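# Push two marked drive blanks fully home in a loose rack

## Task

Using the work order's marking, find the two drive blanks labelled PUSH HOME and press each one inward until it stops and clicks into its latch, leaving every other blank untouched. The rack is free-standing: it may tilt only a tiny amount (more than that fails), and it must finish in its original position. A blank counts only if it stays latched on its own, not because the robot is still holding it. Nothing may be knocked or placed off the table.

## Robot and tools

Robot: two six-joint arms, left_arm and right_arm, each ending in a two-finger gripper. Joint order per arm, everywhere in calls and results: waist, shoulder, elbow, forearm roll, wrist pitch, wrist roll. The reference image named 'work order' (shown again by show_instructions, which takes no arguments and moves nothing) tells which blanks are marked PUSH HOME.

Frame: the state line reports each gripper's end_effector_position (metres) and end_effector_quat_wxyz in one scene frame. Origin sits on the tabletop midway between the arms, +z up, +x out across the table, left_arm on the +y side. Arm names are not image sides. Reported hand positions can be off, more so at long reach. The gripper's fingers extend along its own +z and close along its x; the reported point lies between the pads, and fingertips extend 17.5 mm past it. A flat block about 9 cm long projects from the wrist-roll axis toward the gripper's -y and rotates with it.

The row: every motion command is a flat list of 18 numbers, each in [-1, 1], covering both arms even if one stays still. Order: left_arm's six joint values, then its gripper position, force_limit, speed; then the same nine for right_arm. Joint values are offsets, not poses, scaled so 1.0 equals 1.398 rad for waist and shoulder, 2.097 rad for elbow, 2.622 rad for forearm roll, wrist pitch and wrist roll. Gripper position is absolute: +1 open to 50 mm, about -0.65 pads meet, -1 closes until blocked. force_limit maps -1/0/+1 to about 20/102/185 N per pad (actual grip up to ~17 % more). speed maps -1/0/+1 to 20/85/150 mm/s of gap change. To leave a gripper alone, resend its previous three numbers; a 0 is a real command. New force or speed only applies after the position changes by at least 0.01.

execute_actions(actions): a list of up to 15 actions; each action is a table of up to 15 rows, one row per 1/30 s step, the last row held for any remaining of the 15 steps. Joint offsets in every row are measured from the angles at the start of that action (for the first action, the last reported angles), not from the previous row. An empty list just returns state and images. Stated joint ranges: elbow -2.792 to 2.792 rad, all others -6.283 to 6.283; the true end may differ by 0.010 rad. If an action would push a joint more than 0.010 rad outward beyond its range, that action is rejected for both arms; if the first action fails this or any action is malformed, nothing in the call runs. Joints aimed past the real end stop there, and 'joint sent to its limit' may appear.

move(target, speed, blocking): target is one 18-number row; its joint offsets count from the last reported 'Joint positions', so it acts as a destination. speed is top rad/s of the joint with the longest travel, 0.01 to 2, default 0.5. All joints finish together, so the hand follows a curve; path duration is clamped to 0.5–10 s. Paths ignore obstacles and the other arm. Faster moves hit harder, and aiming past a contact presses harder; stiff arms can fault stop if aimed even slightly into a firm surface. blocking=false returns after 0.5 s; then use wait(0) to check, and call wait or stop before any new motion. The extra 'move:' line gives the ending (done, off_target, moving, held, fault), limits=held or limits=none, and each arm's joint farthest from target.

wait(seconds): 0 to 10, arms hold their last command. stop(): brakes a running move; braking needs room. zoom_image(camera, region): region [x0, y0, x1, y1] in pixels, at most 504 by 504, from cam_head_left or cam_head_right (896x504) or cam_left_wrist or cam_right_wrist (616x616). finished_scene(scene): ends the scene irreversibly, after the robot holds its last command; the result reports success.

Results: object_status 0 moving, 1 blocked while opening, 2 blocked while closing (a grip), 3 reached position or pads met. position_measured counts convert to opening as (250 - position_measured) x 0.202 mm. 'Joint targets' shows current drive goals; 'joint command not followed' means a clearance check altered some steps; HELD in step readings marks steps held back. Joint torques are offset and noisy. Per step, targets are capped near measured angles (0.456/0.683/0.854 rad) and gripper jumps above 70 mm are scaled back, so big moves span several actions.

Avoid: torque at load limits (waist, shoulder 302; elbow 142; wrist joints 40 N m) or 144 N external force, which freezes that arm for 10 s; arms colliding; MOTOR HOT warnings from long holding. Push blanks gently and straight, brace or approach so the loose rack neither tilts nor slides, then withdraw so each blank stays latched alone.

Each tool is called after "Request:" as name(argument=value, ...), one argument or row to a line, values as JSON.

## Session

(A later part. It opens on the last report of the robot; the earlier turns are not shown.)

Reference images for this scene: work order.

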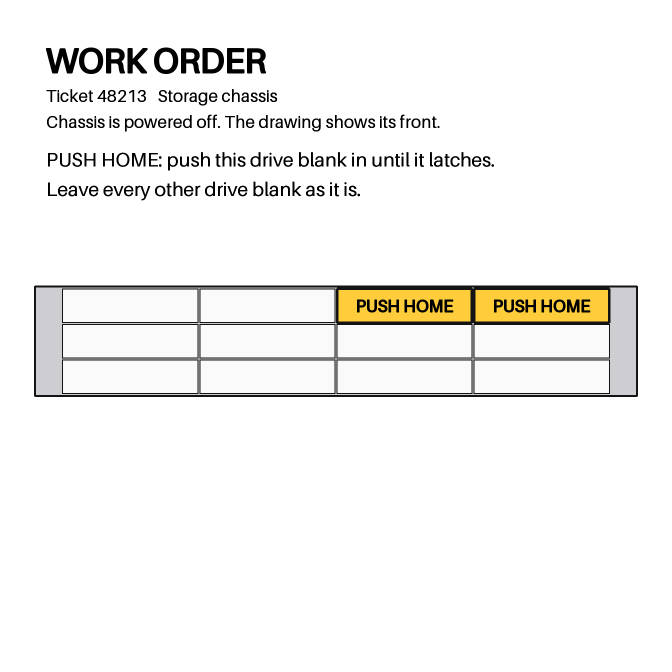

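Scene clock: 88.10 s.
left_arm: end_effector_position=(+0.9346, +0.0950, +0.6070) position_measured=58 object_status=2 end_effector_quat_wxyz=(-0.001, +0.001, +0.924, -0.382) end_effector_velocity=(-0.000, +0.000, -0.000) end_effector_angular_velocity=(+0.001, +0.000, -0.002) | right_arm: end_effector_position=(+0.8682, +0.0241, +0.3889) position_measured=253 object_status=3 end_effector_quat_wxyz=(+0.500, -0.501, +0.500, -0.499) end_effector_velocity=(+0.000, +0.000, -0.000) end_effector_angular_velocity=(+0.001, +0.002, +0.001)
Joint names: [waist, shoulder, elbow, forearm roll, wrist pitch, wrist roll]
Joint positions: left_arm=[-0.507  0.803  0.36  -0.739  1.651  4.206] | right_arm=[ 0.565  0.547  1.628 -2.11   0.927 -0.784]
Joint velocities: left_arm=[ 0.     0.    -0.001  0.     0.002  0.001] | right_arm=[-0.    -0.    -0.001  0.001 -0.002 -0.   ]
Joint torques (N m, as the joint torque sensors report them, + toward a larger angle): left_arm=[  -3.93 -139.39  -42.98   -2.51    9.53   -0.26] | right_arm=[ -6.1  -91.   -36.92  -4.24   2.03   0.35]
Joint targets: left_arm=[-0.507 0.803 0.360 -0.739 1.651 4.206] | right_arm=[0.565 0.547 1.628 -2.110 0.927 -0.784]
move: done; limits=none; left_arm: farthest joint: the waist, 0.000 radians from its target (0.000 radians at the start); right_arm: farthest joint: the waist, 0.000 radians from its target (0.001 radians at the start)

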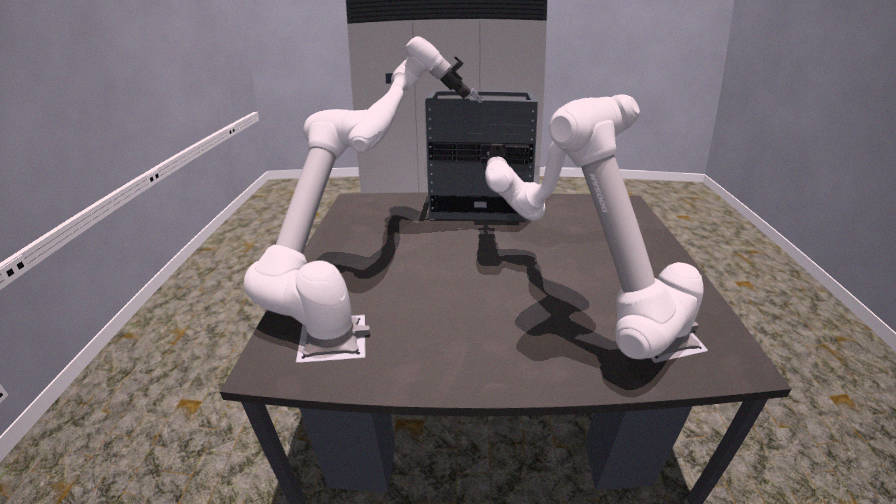

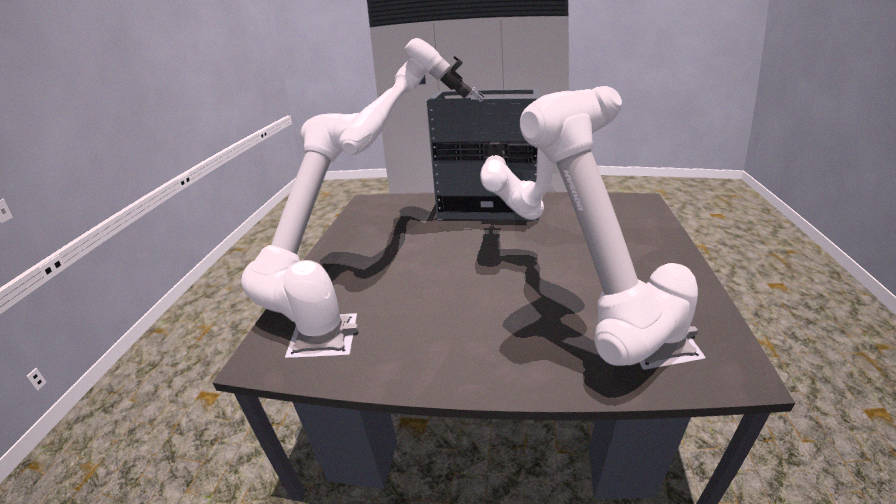

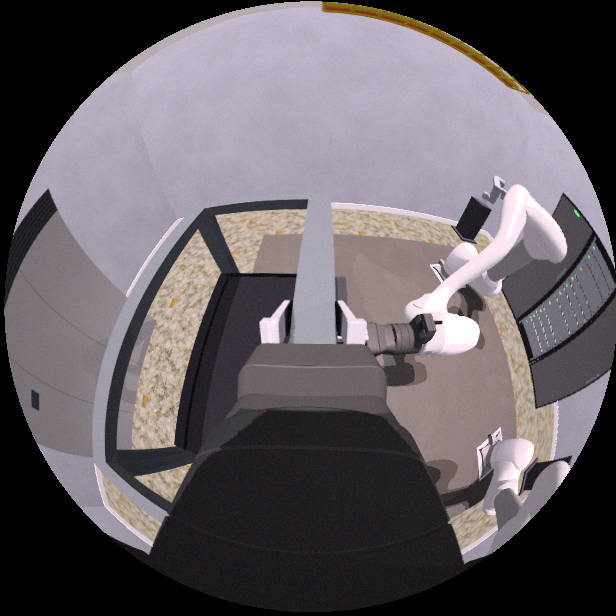

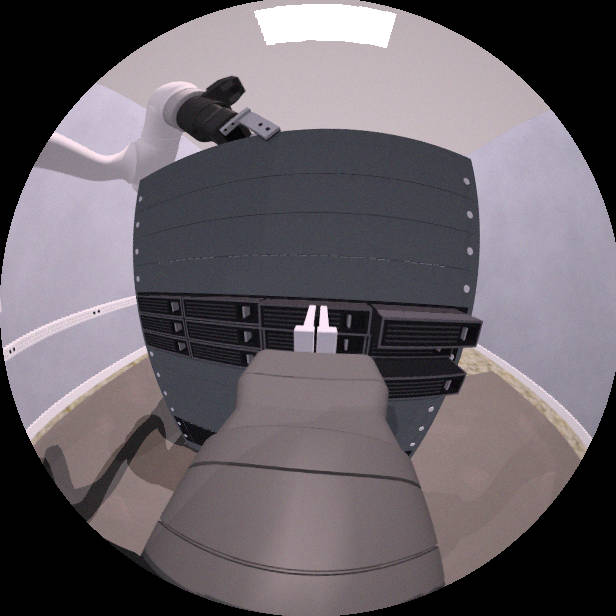

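Request:
move(
  target=[0,0,0,0,0,0,-1,0,-1,-0.00067,0.00064,-0.00071,-0.00015,-0.00039,-0.00008,-1,0,0],
  speed=0.01,
)

Request:
move(
  target=[0,0,0,0,0,0,-1,0,-1,-0.00067,0.00064,-0.00071,-0.00015,-0.00039,-0.00008,-1,0,0],
  speed=0.01,
)

Request:
zoom_image(
  camera="cam_right_wrist",
  region=[190,240,430,380],
)

Scene clock: 89.83 s.
left_arm: end_effector_position=(+0.9346, +0.0950, +0.6070) position_measured=58 object_status=2 end_effector_quat_wxyz=(-0.001, +0.001, +0.924, -0.382) end_effector_velocity=(-0.000, -0.000, -0.000) end_effector_angular_velocity=(+0.000, +0.001, -0.000) | right_arm: end_effector_position=(+0.8693, +0.0241, +0.3888) position_measured=253 object_status=3 end_effector_quat_wxyz=(+0.500, -0.501, +0.500, -0.499) end_effector_velocity=(-0.000, +0.000, -0.000) end_effector_angular_velocity=(-0.000, +0.001, +0.001)
Joint names: [waist, shoulder, elbow, forearm roll, wrist pitch, wrist roll]
Joint positions: left_arm=[-0.507  0.803  0.36  -0.739  1.651  4.206] | right_arm=[ 0.564  0.547  1.627 -2.11   0.926 -0.784]
Joint velocities: left_arm=[-0.     0.    -0.     0.     0.001 -0.001] | right_arm=[ 0.    -0.     0.     0.    -0.001 -0.   ]
Joint torques (N m, as the joint torque sensors report them, + toward a larger angle): left_arm=[  -5.74 -138.29  -42.3    -2.29    9.67   -0.11] | right_arm=[ -4.95 -89.1  -36.69  -4.17   1.99   0.46]
Joint targets: left_arm=[-0.507 0.803 0.360 -0.739 1.651 4.206] | right_arm=[0.564 0.547 1.627 -2.110 0.926 -0.784]
move: done; limits=none; left_arm: farthest joint: the waist, 0.000 radians from its target (0.000 radians at the start); right_arm: farthest joint: the waist, 0.000 radians from its target (0.001 radians at the start)

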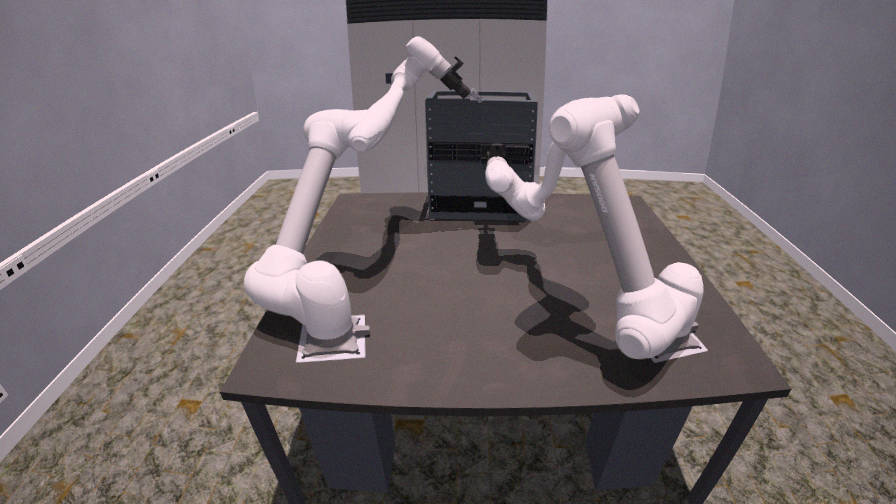

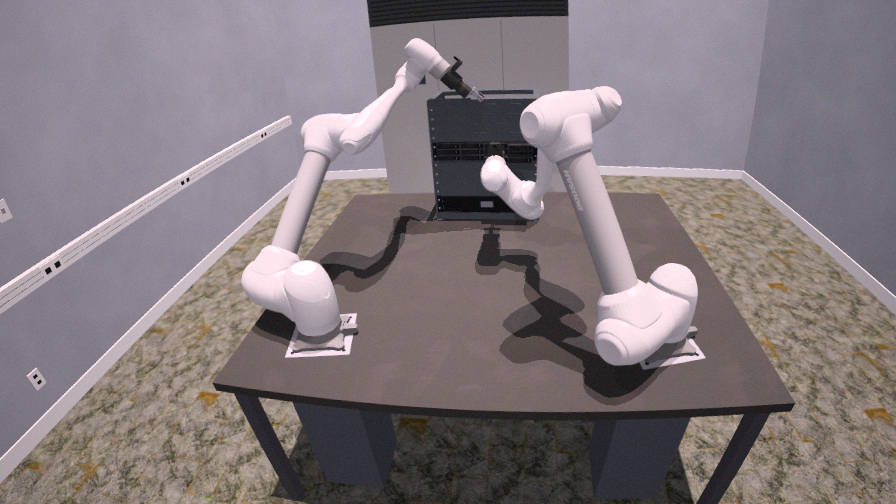

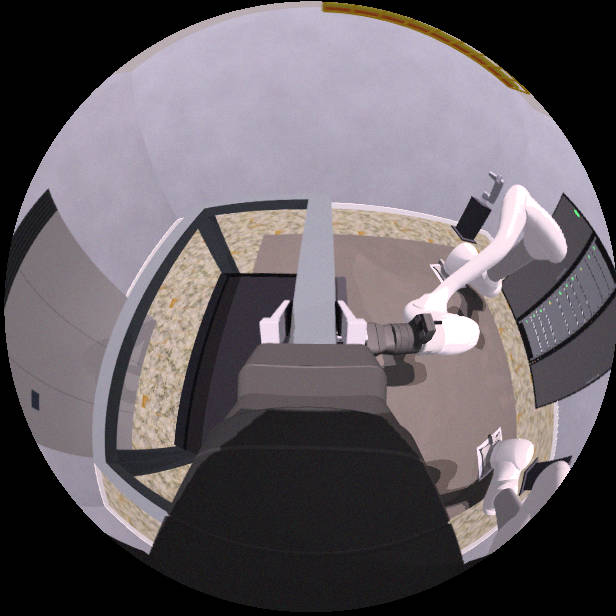

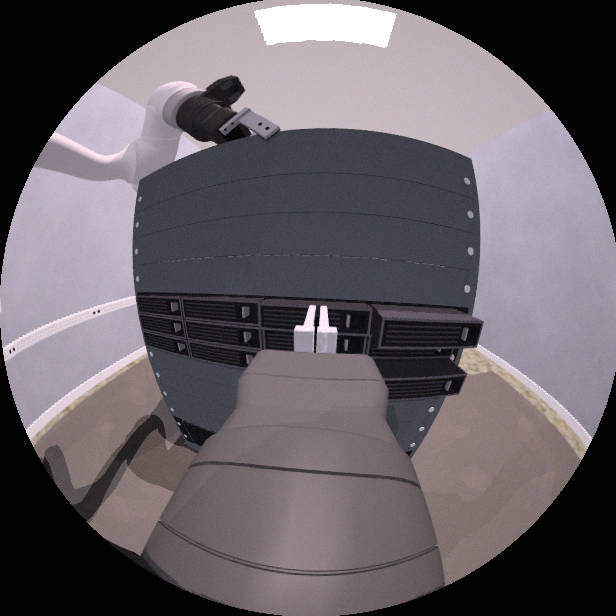

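Scene clock: 90.53 s.
left_arm: end_effector_position=(+0.9346, +0.0950, +0.6070) position_measured=58 object_status=2 end_effector_quat_wxyz=(-0.001, +0.001, +0.924, -0.382) end_effector_velocity=(+0.001, -0.000, +0.000) end_effector_angular_velocity=(-0.001, -0.003, +0.001) | right_arm: end_effector_position=(+0.8703, +0.0240, +0.3888) position_measured=253 object_status=3 end_effector_quat_wxyz=(+0.500, -0.501, +0.500, -0.499) end_effector_velocity=(+0.000, +0.000, +0.000) end_effector_angular_velocity=(-0.000, -0.000, +0.001)
Joint names: [waist, shoulder, elbow, forearm roll, wrist pitch, wrist roll]
Joint positions: left_arm=[-0.507  0.803  0.36  -0.739  1.651  4.206] | right_arm=[ 0.563  0.548  1.625 -2.111  0.925 -0.785]
Joint velocities: left_arm=[ 0.    -0.    -0.     0.    -0.002  0.002] | right_arm=[ 0.     0.    -0.001 -0.001 -0.001 -0.   ]
Joint torques (N m, as the joint torque sensors report them, + toward a larger angle): left_arm=[  -4.39 -138.87  -42.52   -2.21    9.55   -0.35] | right_arm=[ -6.04 -88.8  -35.5   -3.64   1.75  -0.09]
Joint targets: left_arm=[-0.507 0.803 0.360 -0.739 1.651 4.206] | right_arm=[0.563 0.548 1.625 -2.111 0.925 -0.785]
move: done; limits=none; left_arm: farthest joint: the waist, 0.000 radians from its target (0.000 radians at the start); right_arm: farthest joint: the waist, 0.000 radians from its target (0.001 radians at the start)

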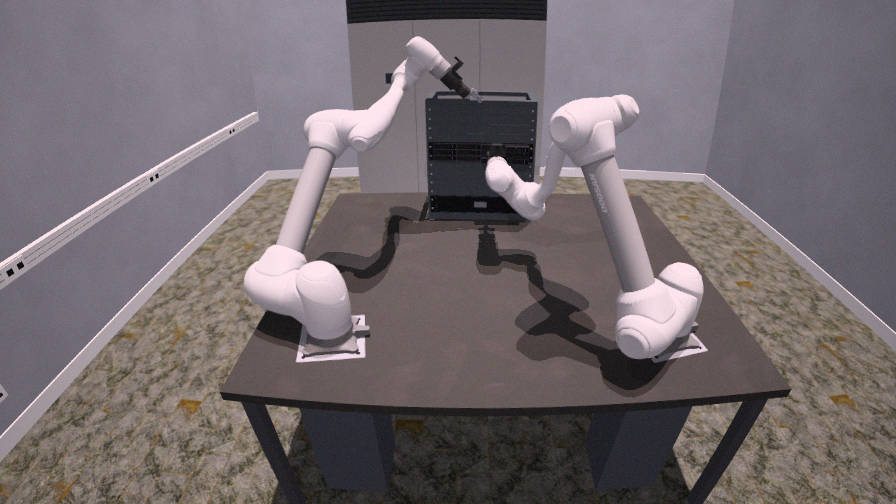

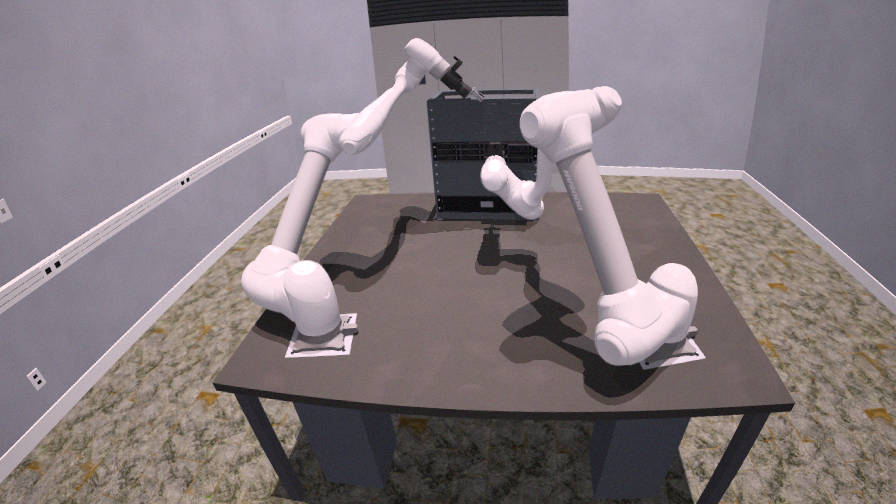

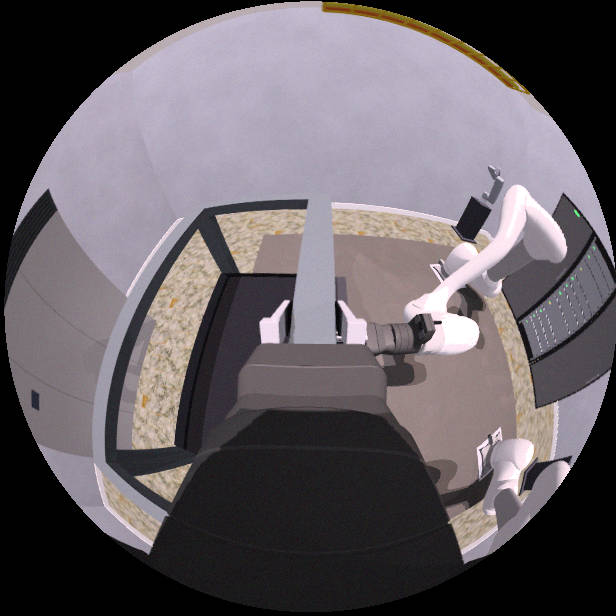

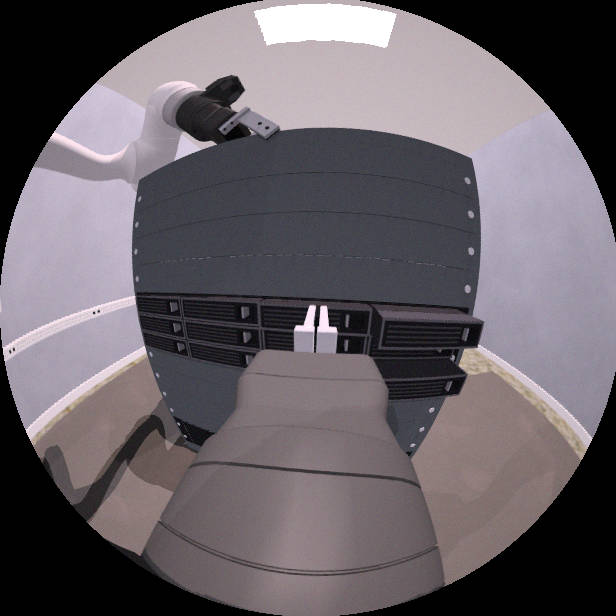

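Region (190, 240, 430, 380) of cam_right_wrist's 616x616 image, scaled by 2.100, with more detail than that image has; it fills the top 294 rows of this view, and the rest is white.

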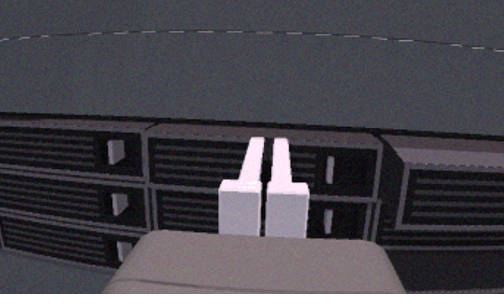

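Request:
move(
  target=[0,0,0,0,0,0,-1,0,-1,-0.00067,0.00064,-0.00071,-0.00015,-0.00039,-0.00008,-1,0,0],
  speed=0.01,
)

Request:
move(
  target=[0,0,0,0,0,0,-1,0,-1,-0.00067,0.00064,-0.00071,-0.00015,-0.00039,-0.00008,-1,0,0],
  speed=0.01,
)

Scene clock: 92.10 s.
left_arm: end_effector_position=(+0.9346, +0.0950, +0.6070) position_measured=58 object_status=2 end_effector_quat_wxyz=(-0.001, +0.001, +0.924, -0.382) end_effector_velocity=(-0.000, +0.000, +0.000) end_effector_angular_velocity=(+0.001, +0.002, +0.001) | right_arm: end_effector_position=(+0.8713, +0.0240, +0.3888) position_measured=253 object_status=3 end_effector_quat_wxyz=(+0.500, -0.501, +0.500, -0.499) end_effector_velocity=(+0.000, +0.000, -0.000) end_effector_angular_velocity=(+0.001, +0.000, -0.000)
Joint names: [waist, shoulder, elbow, forearm roll, wrist pitch, wrist roll]
Joint positions: left_arm=[-0.507  0.803  0.36  -0.739  1.651  4.206] | right_arm=[ 0.562  0.549  1.624 -2.111  0.924 -0.785]
Joint velocities: left_arm=[ 0.    -0.     0.    -0.     0.001 -0.002] | right_arm=[ 0.     0.    -0.     0.001 -0.     0.   ]
Joint torques (N m, as the joint torque sensors report them, + toward a larger angle): left_arm=[  -4.63 -139.1   -42.65   -2.23    9.3    -0.23] | right_arm=[ -5.99 -89.94 -35.54  -3.67   1.69   0.19]
Joint targets: left_arm=[-0.507 0.803 0.360 -0.739 1.651 4.206] | right_arm=[0.562 0.549 1.624 -2.111 0.924 -0.785]
move: done; limits=none; left_arm: farthest joint: the waist, 0.000 radians from its target (0.000 radians at the start); right_arm: farthest joint: the waist, 0.000 radians from its target (0.001 radians at the start)

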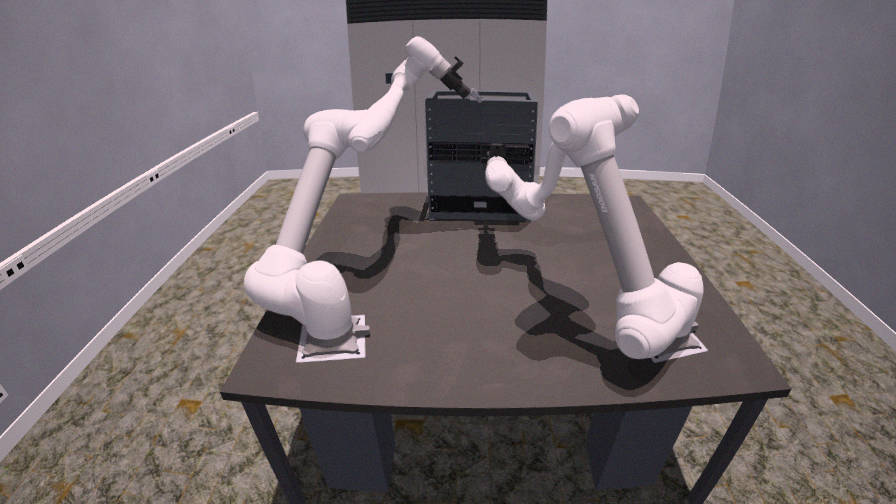

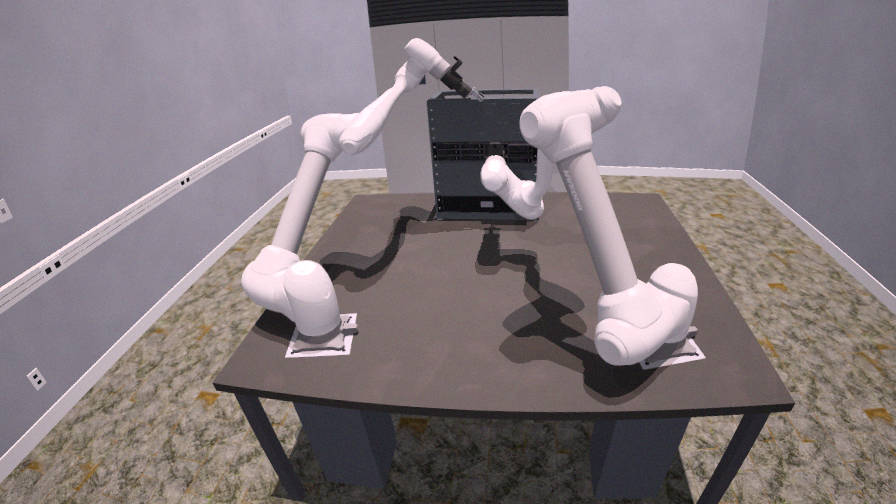

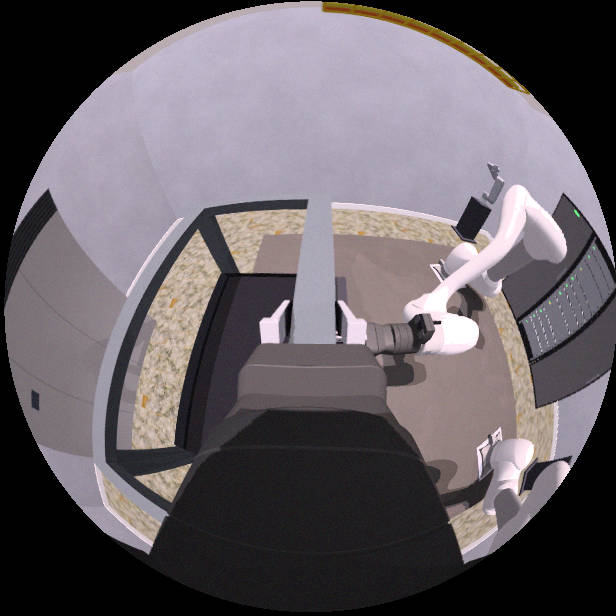

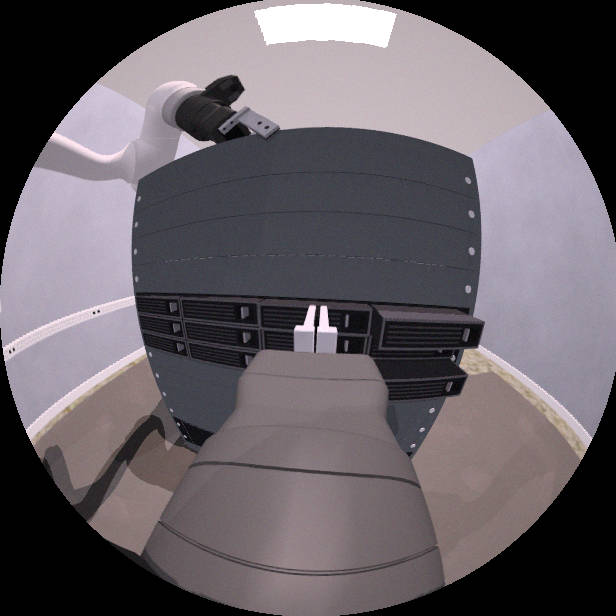

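Scene clock: 92.80 s.
left_arm: end_effector_position=(+0.9346, +0.0950, +0.6070) position_measured=58 object_status=2 end_effector_quat_wxyz=(-0.001, +0.001, +0.924, -0.382) end_effector_velocity=(+0.000, -0.000, +0.001) end_effector_angular_velocity=(-0.001, -0.002, -0.001) | right_arm: end_effector_position=(+0.8723, +0.0239, +0.3887) position_measured=253 object_status=3 end_effector_quat_wxyz=(+0.500, -0.501, +0.500, -0.499) end_effector_velocity=(-0.000, -0.000, -0.001) end_effector_angular_velocity=(-0.000, +0.001, -0.000)
Joint names: [waist, shoulder, elbow, forearm roll, wrist pitch, wrist roll]
Joint positions: left_arm=[-0.507  0.803  0.36  -0.739  1.651  4.206] | right_arm=[ 0.561  0.55   1.622 -2.111  0.923 -0.785]
Joint velocities: left_arm=[-0.    -0.    -0.    -0.001 -0.001  0.001] | right_arm=[ 0.     0.     0.     0.001 -0.     0.   ]
Joint torques (N m, as the joint torque sensors report them, + toward a larger angle): left_arm=[  -5.47 -138.    -42.69   -2.33    9.49   -0.21] | right_arm=[ -5.97 -86.91 -34.79  -3.74   1.57   0.14]
Joint targets: left_arm=[-0.507 0.803 0.360 -0.739 1.651 4.206] | right_arm=[0.561 0.550 1.622 -2.111 0.923 -0.785]
move: done; limits=none; left_arm: farthest joint: the waist, 0.000 radians from its target (0.000 radians at the start); right_arm: farthest joint: the waist, 0.000 radians from its target (0.001 radians at the start)

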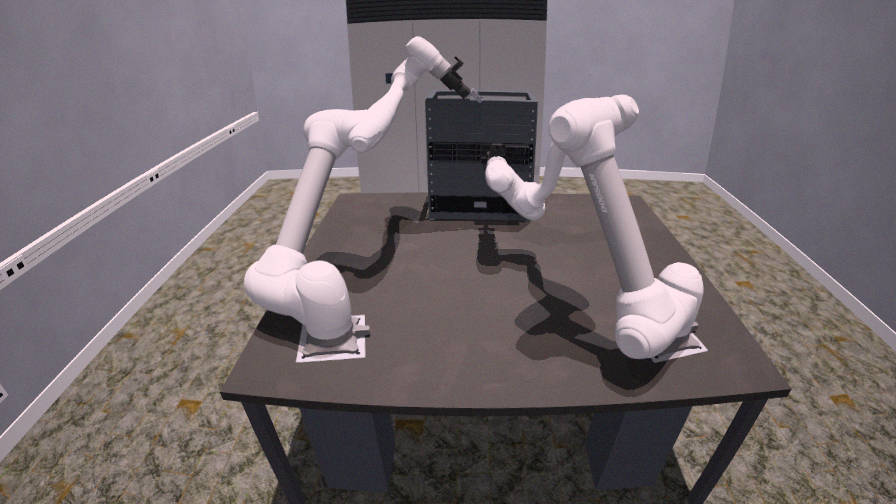

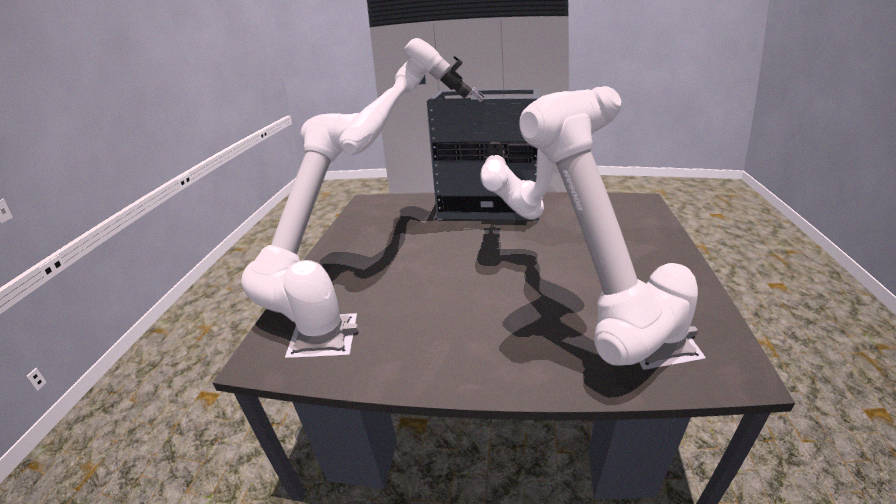

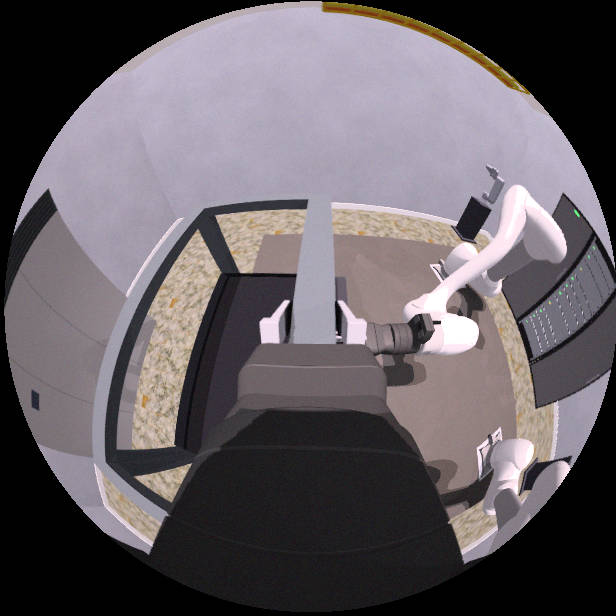

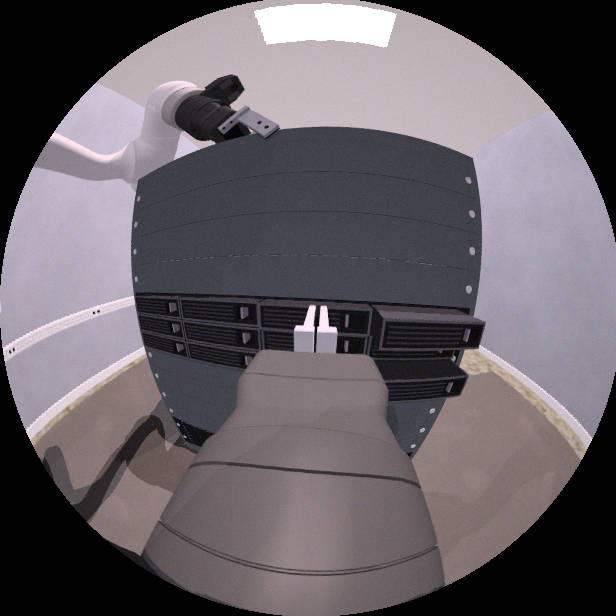

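Request:
move(
  target=[0,0,0,0,0,0,-1,0,-1,-0.00067,0.00064,-0.00071,-0.00015,-0.00039,-0.00008,-1,0,0],
  speed=0.01,
)

Request:
move(
  target=[0,0,0,0,0,0,-1,0,-1,-0.00067,0.00064,-0.00071,-0.00015,-0.00039,-0.00008,-1,0,0],
  speed=0.01,
)

Request:
zoom_image(
  camera="cam_right_wrist",
  region=[190,240,430,380],
)

Scene clock: 95.27 s.
left_arm: end_effector_position=(+0.9346, +0.0950, +0.6070) position_measured=58 object_status=2 end_effector_quat_wxyz=(-0.001, +0.001, +0.924, -0.382) end_effector_velocity=(-0.000, +0.000, +0.000) end_effector_angular_velocity=(+0.000, +0.000, -0.001) | right_arm: end_effector_position=(+0.8733, +0.0238, +0.3887) position_measured=253 object_status=3 end_effector_quat_wxyz=(+0.500, -0.501, +0.500, -0.499) end_effector_velocity=(+0.000, +0.000, +0.001) end_effector_angular_velocity=(+0.001, -0.000, +0.000)
Joint names: [waist, shoulder, elbow, forearm roll, wrist pitch, wrist roll]
Joint positions: left_arm=[-0.507  0.803  0.36  -0.739  1.651  4.206] | right_arm=[ 0.56   0.551  1.621 -2.112  0.922 -0.785]
Joint velocities: left_arm=[-0.    -0.    -0.    -0.     0.001 -0.   ] | right_arm=[-0.     0.    -0.002  0.001 -0.001 -0.001]
Joint torques (N m, as the joint torque sensors report them, + toward a larger angle): left_arm=[  -4.88 -137.51  -43.19   -2.38    9.56   -0.2 ] | right_arm=[ -6.76 -88.76 -34.74  -3.39   1.58   0.23]
Joint targets: left_arm=[-0.507 0.803 0.360 -0.739 1.651 4.206] | right_arm=[0.560 0.551 1.621 -2.112 0.922 -0.785]
move: done; limits=none; left_arm: farthest joint: the waist, 0.000 radians from its target (0.000 radians at the start); right_arm: farthest joint: the waist, 0.000 radians from its target (0.001 radians at the start)

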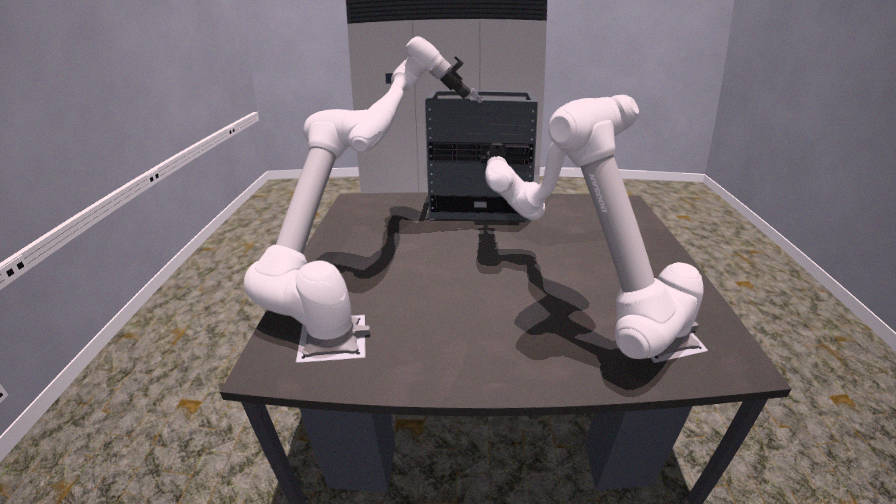

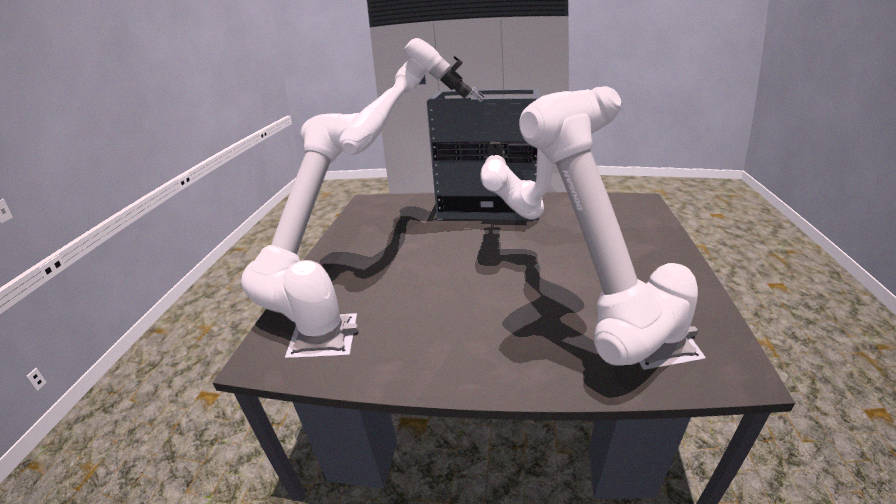

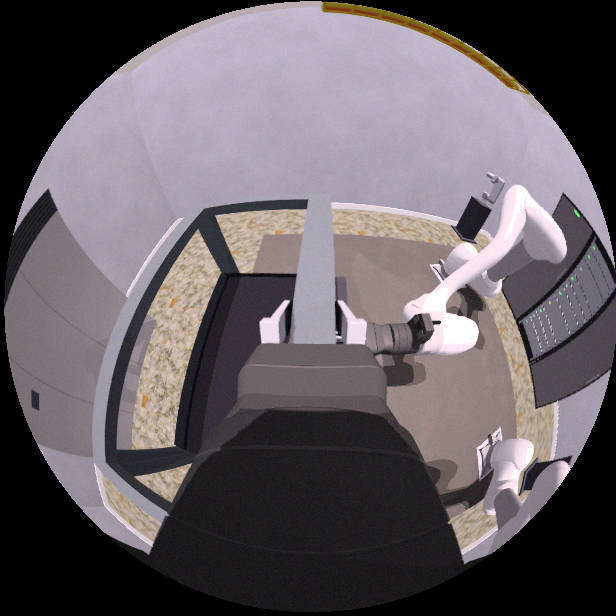

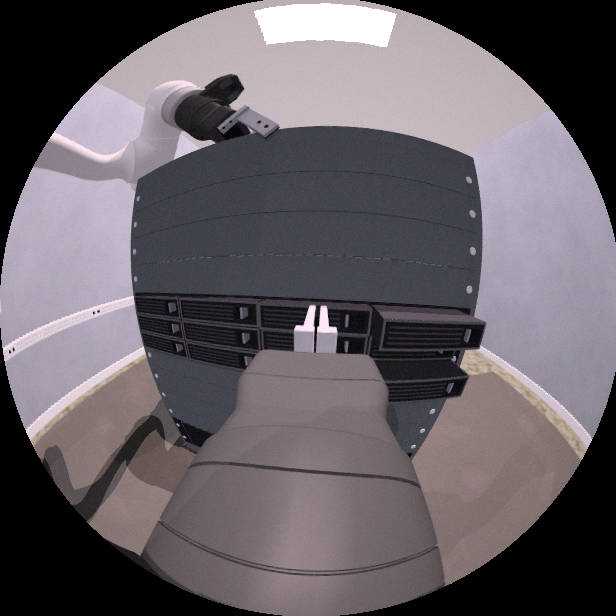

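Scene clock: 95.97 s.
left_arm: end_effector_position=(+0.9346, +0.0950, +0.6070) position_measured=58 object_status=2 end_effector_quat_wxyz=(-0.001, +0.001, +0.924, -0.382) end_effector_velocity=(+0.000, -0.000, +0.000) end_effector_angular_velocity=(-0.001, -0.001, +0.001) | right_arm: end_effector_position=(+0.8743, +0.0238, +0.3887) position_measured=253 object_status=3 end_effector_quat_wxyz=(+0.500, -0.501, +0.500, -0.499) end_effector_velocity=(+0.000, +0.000, -0.001) end_effector_angular_velocity=(+0.000, +0.002, +0.000)
Joint names: [waist, shoulder, elbow, forearm roll, wrist pitch, wrist roll]
Joint positions: left_arm=[-0.507  0.803  0.36  -0.739  1.651  4.206] | right_arm=[ 0.559  0.552  1.619 -2.112  0.921 -0.785]
Joint velocities: left_arm=[ 0.     0.    -0.    -0.    -0.001  0.   ] | right_arm=[-0.     0.     0.     0.001 -0.001  0.   ]
Joint torques (N m, as the joint torque sensors report them, + toward a larger angle): left_arm=[  -4.06 -138.18  -43.     -2.3     9.55   -0.17] | right_arm=[ -6.   -86.27 -34.26  -3.2    1.3    0.44]
Joint targets: left_arm=[-0.507 0.803 0.360 -0.739 1.651 4.206] | right_arm=[0.559 0.552 1.619 -2.112 0.921 -0.785]
move: done; limits=none; left_arm: farthest joint: the waist, 0.000 radians from its target (0.000 radians at the start); right_arm: farthest joint: the waist, 0.000 radians from its target (0.001 radians at the start)

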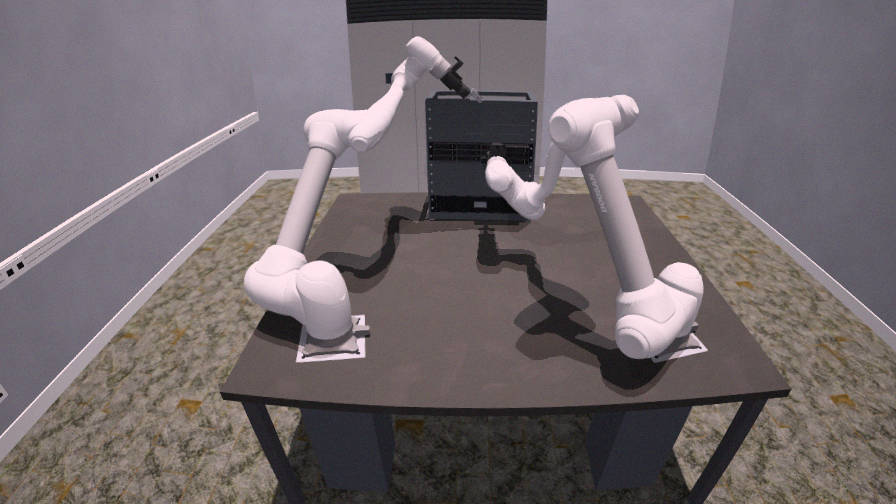

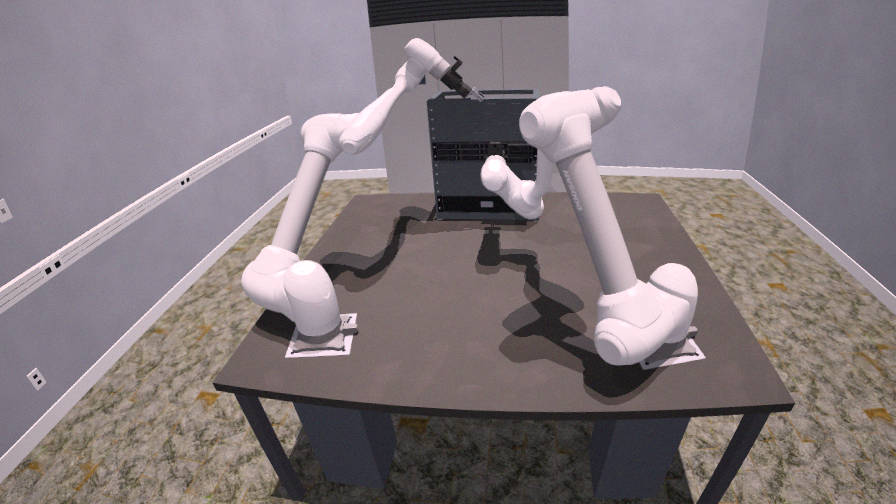

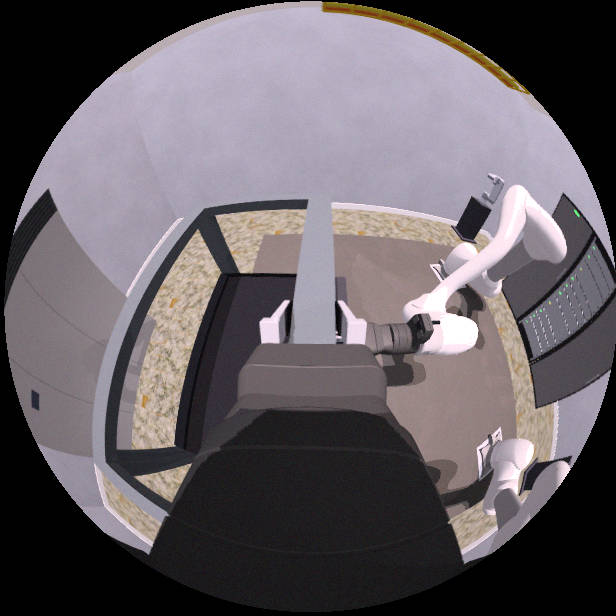

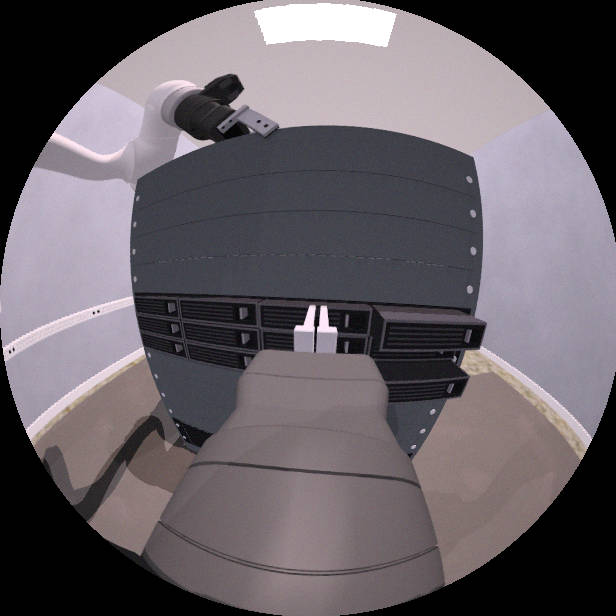

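Region (190, 240, 430, 380) of cam_right_wrist's 616x616 image, scaled by 2.100, with more detail than that image has; it fills the top 294 rows of this view, and the rest is white.

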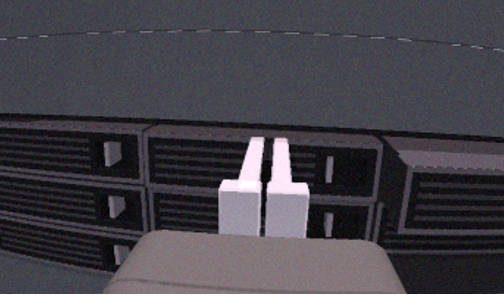

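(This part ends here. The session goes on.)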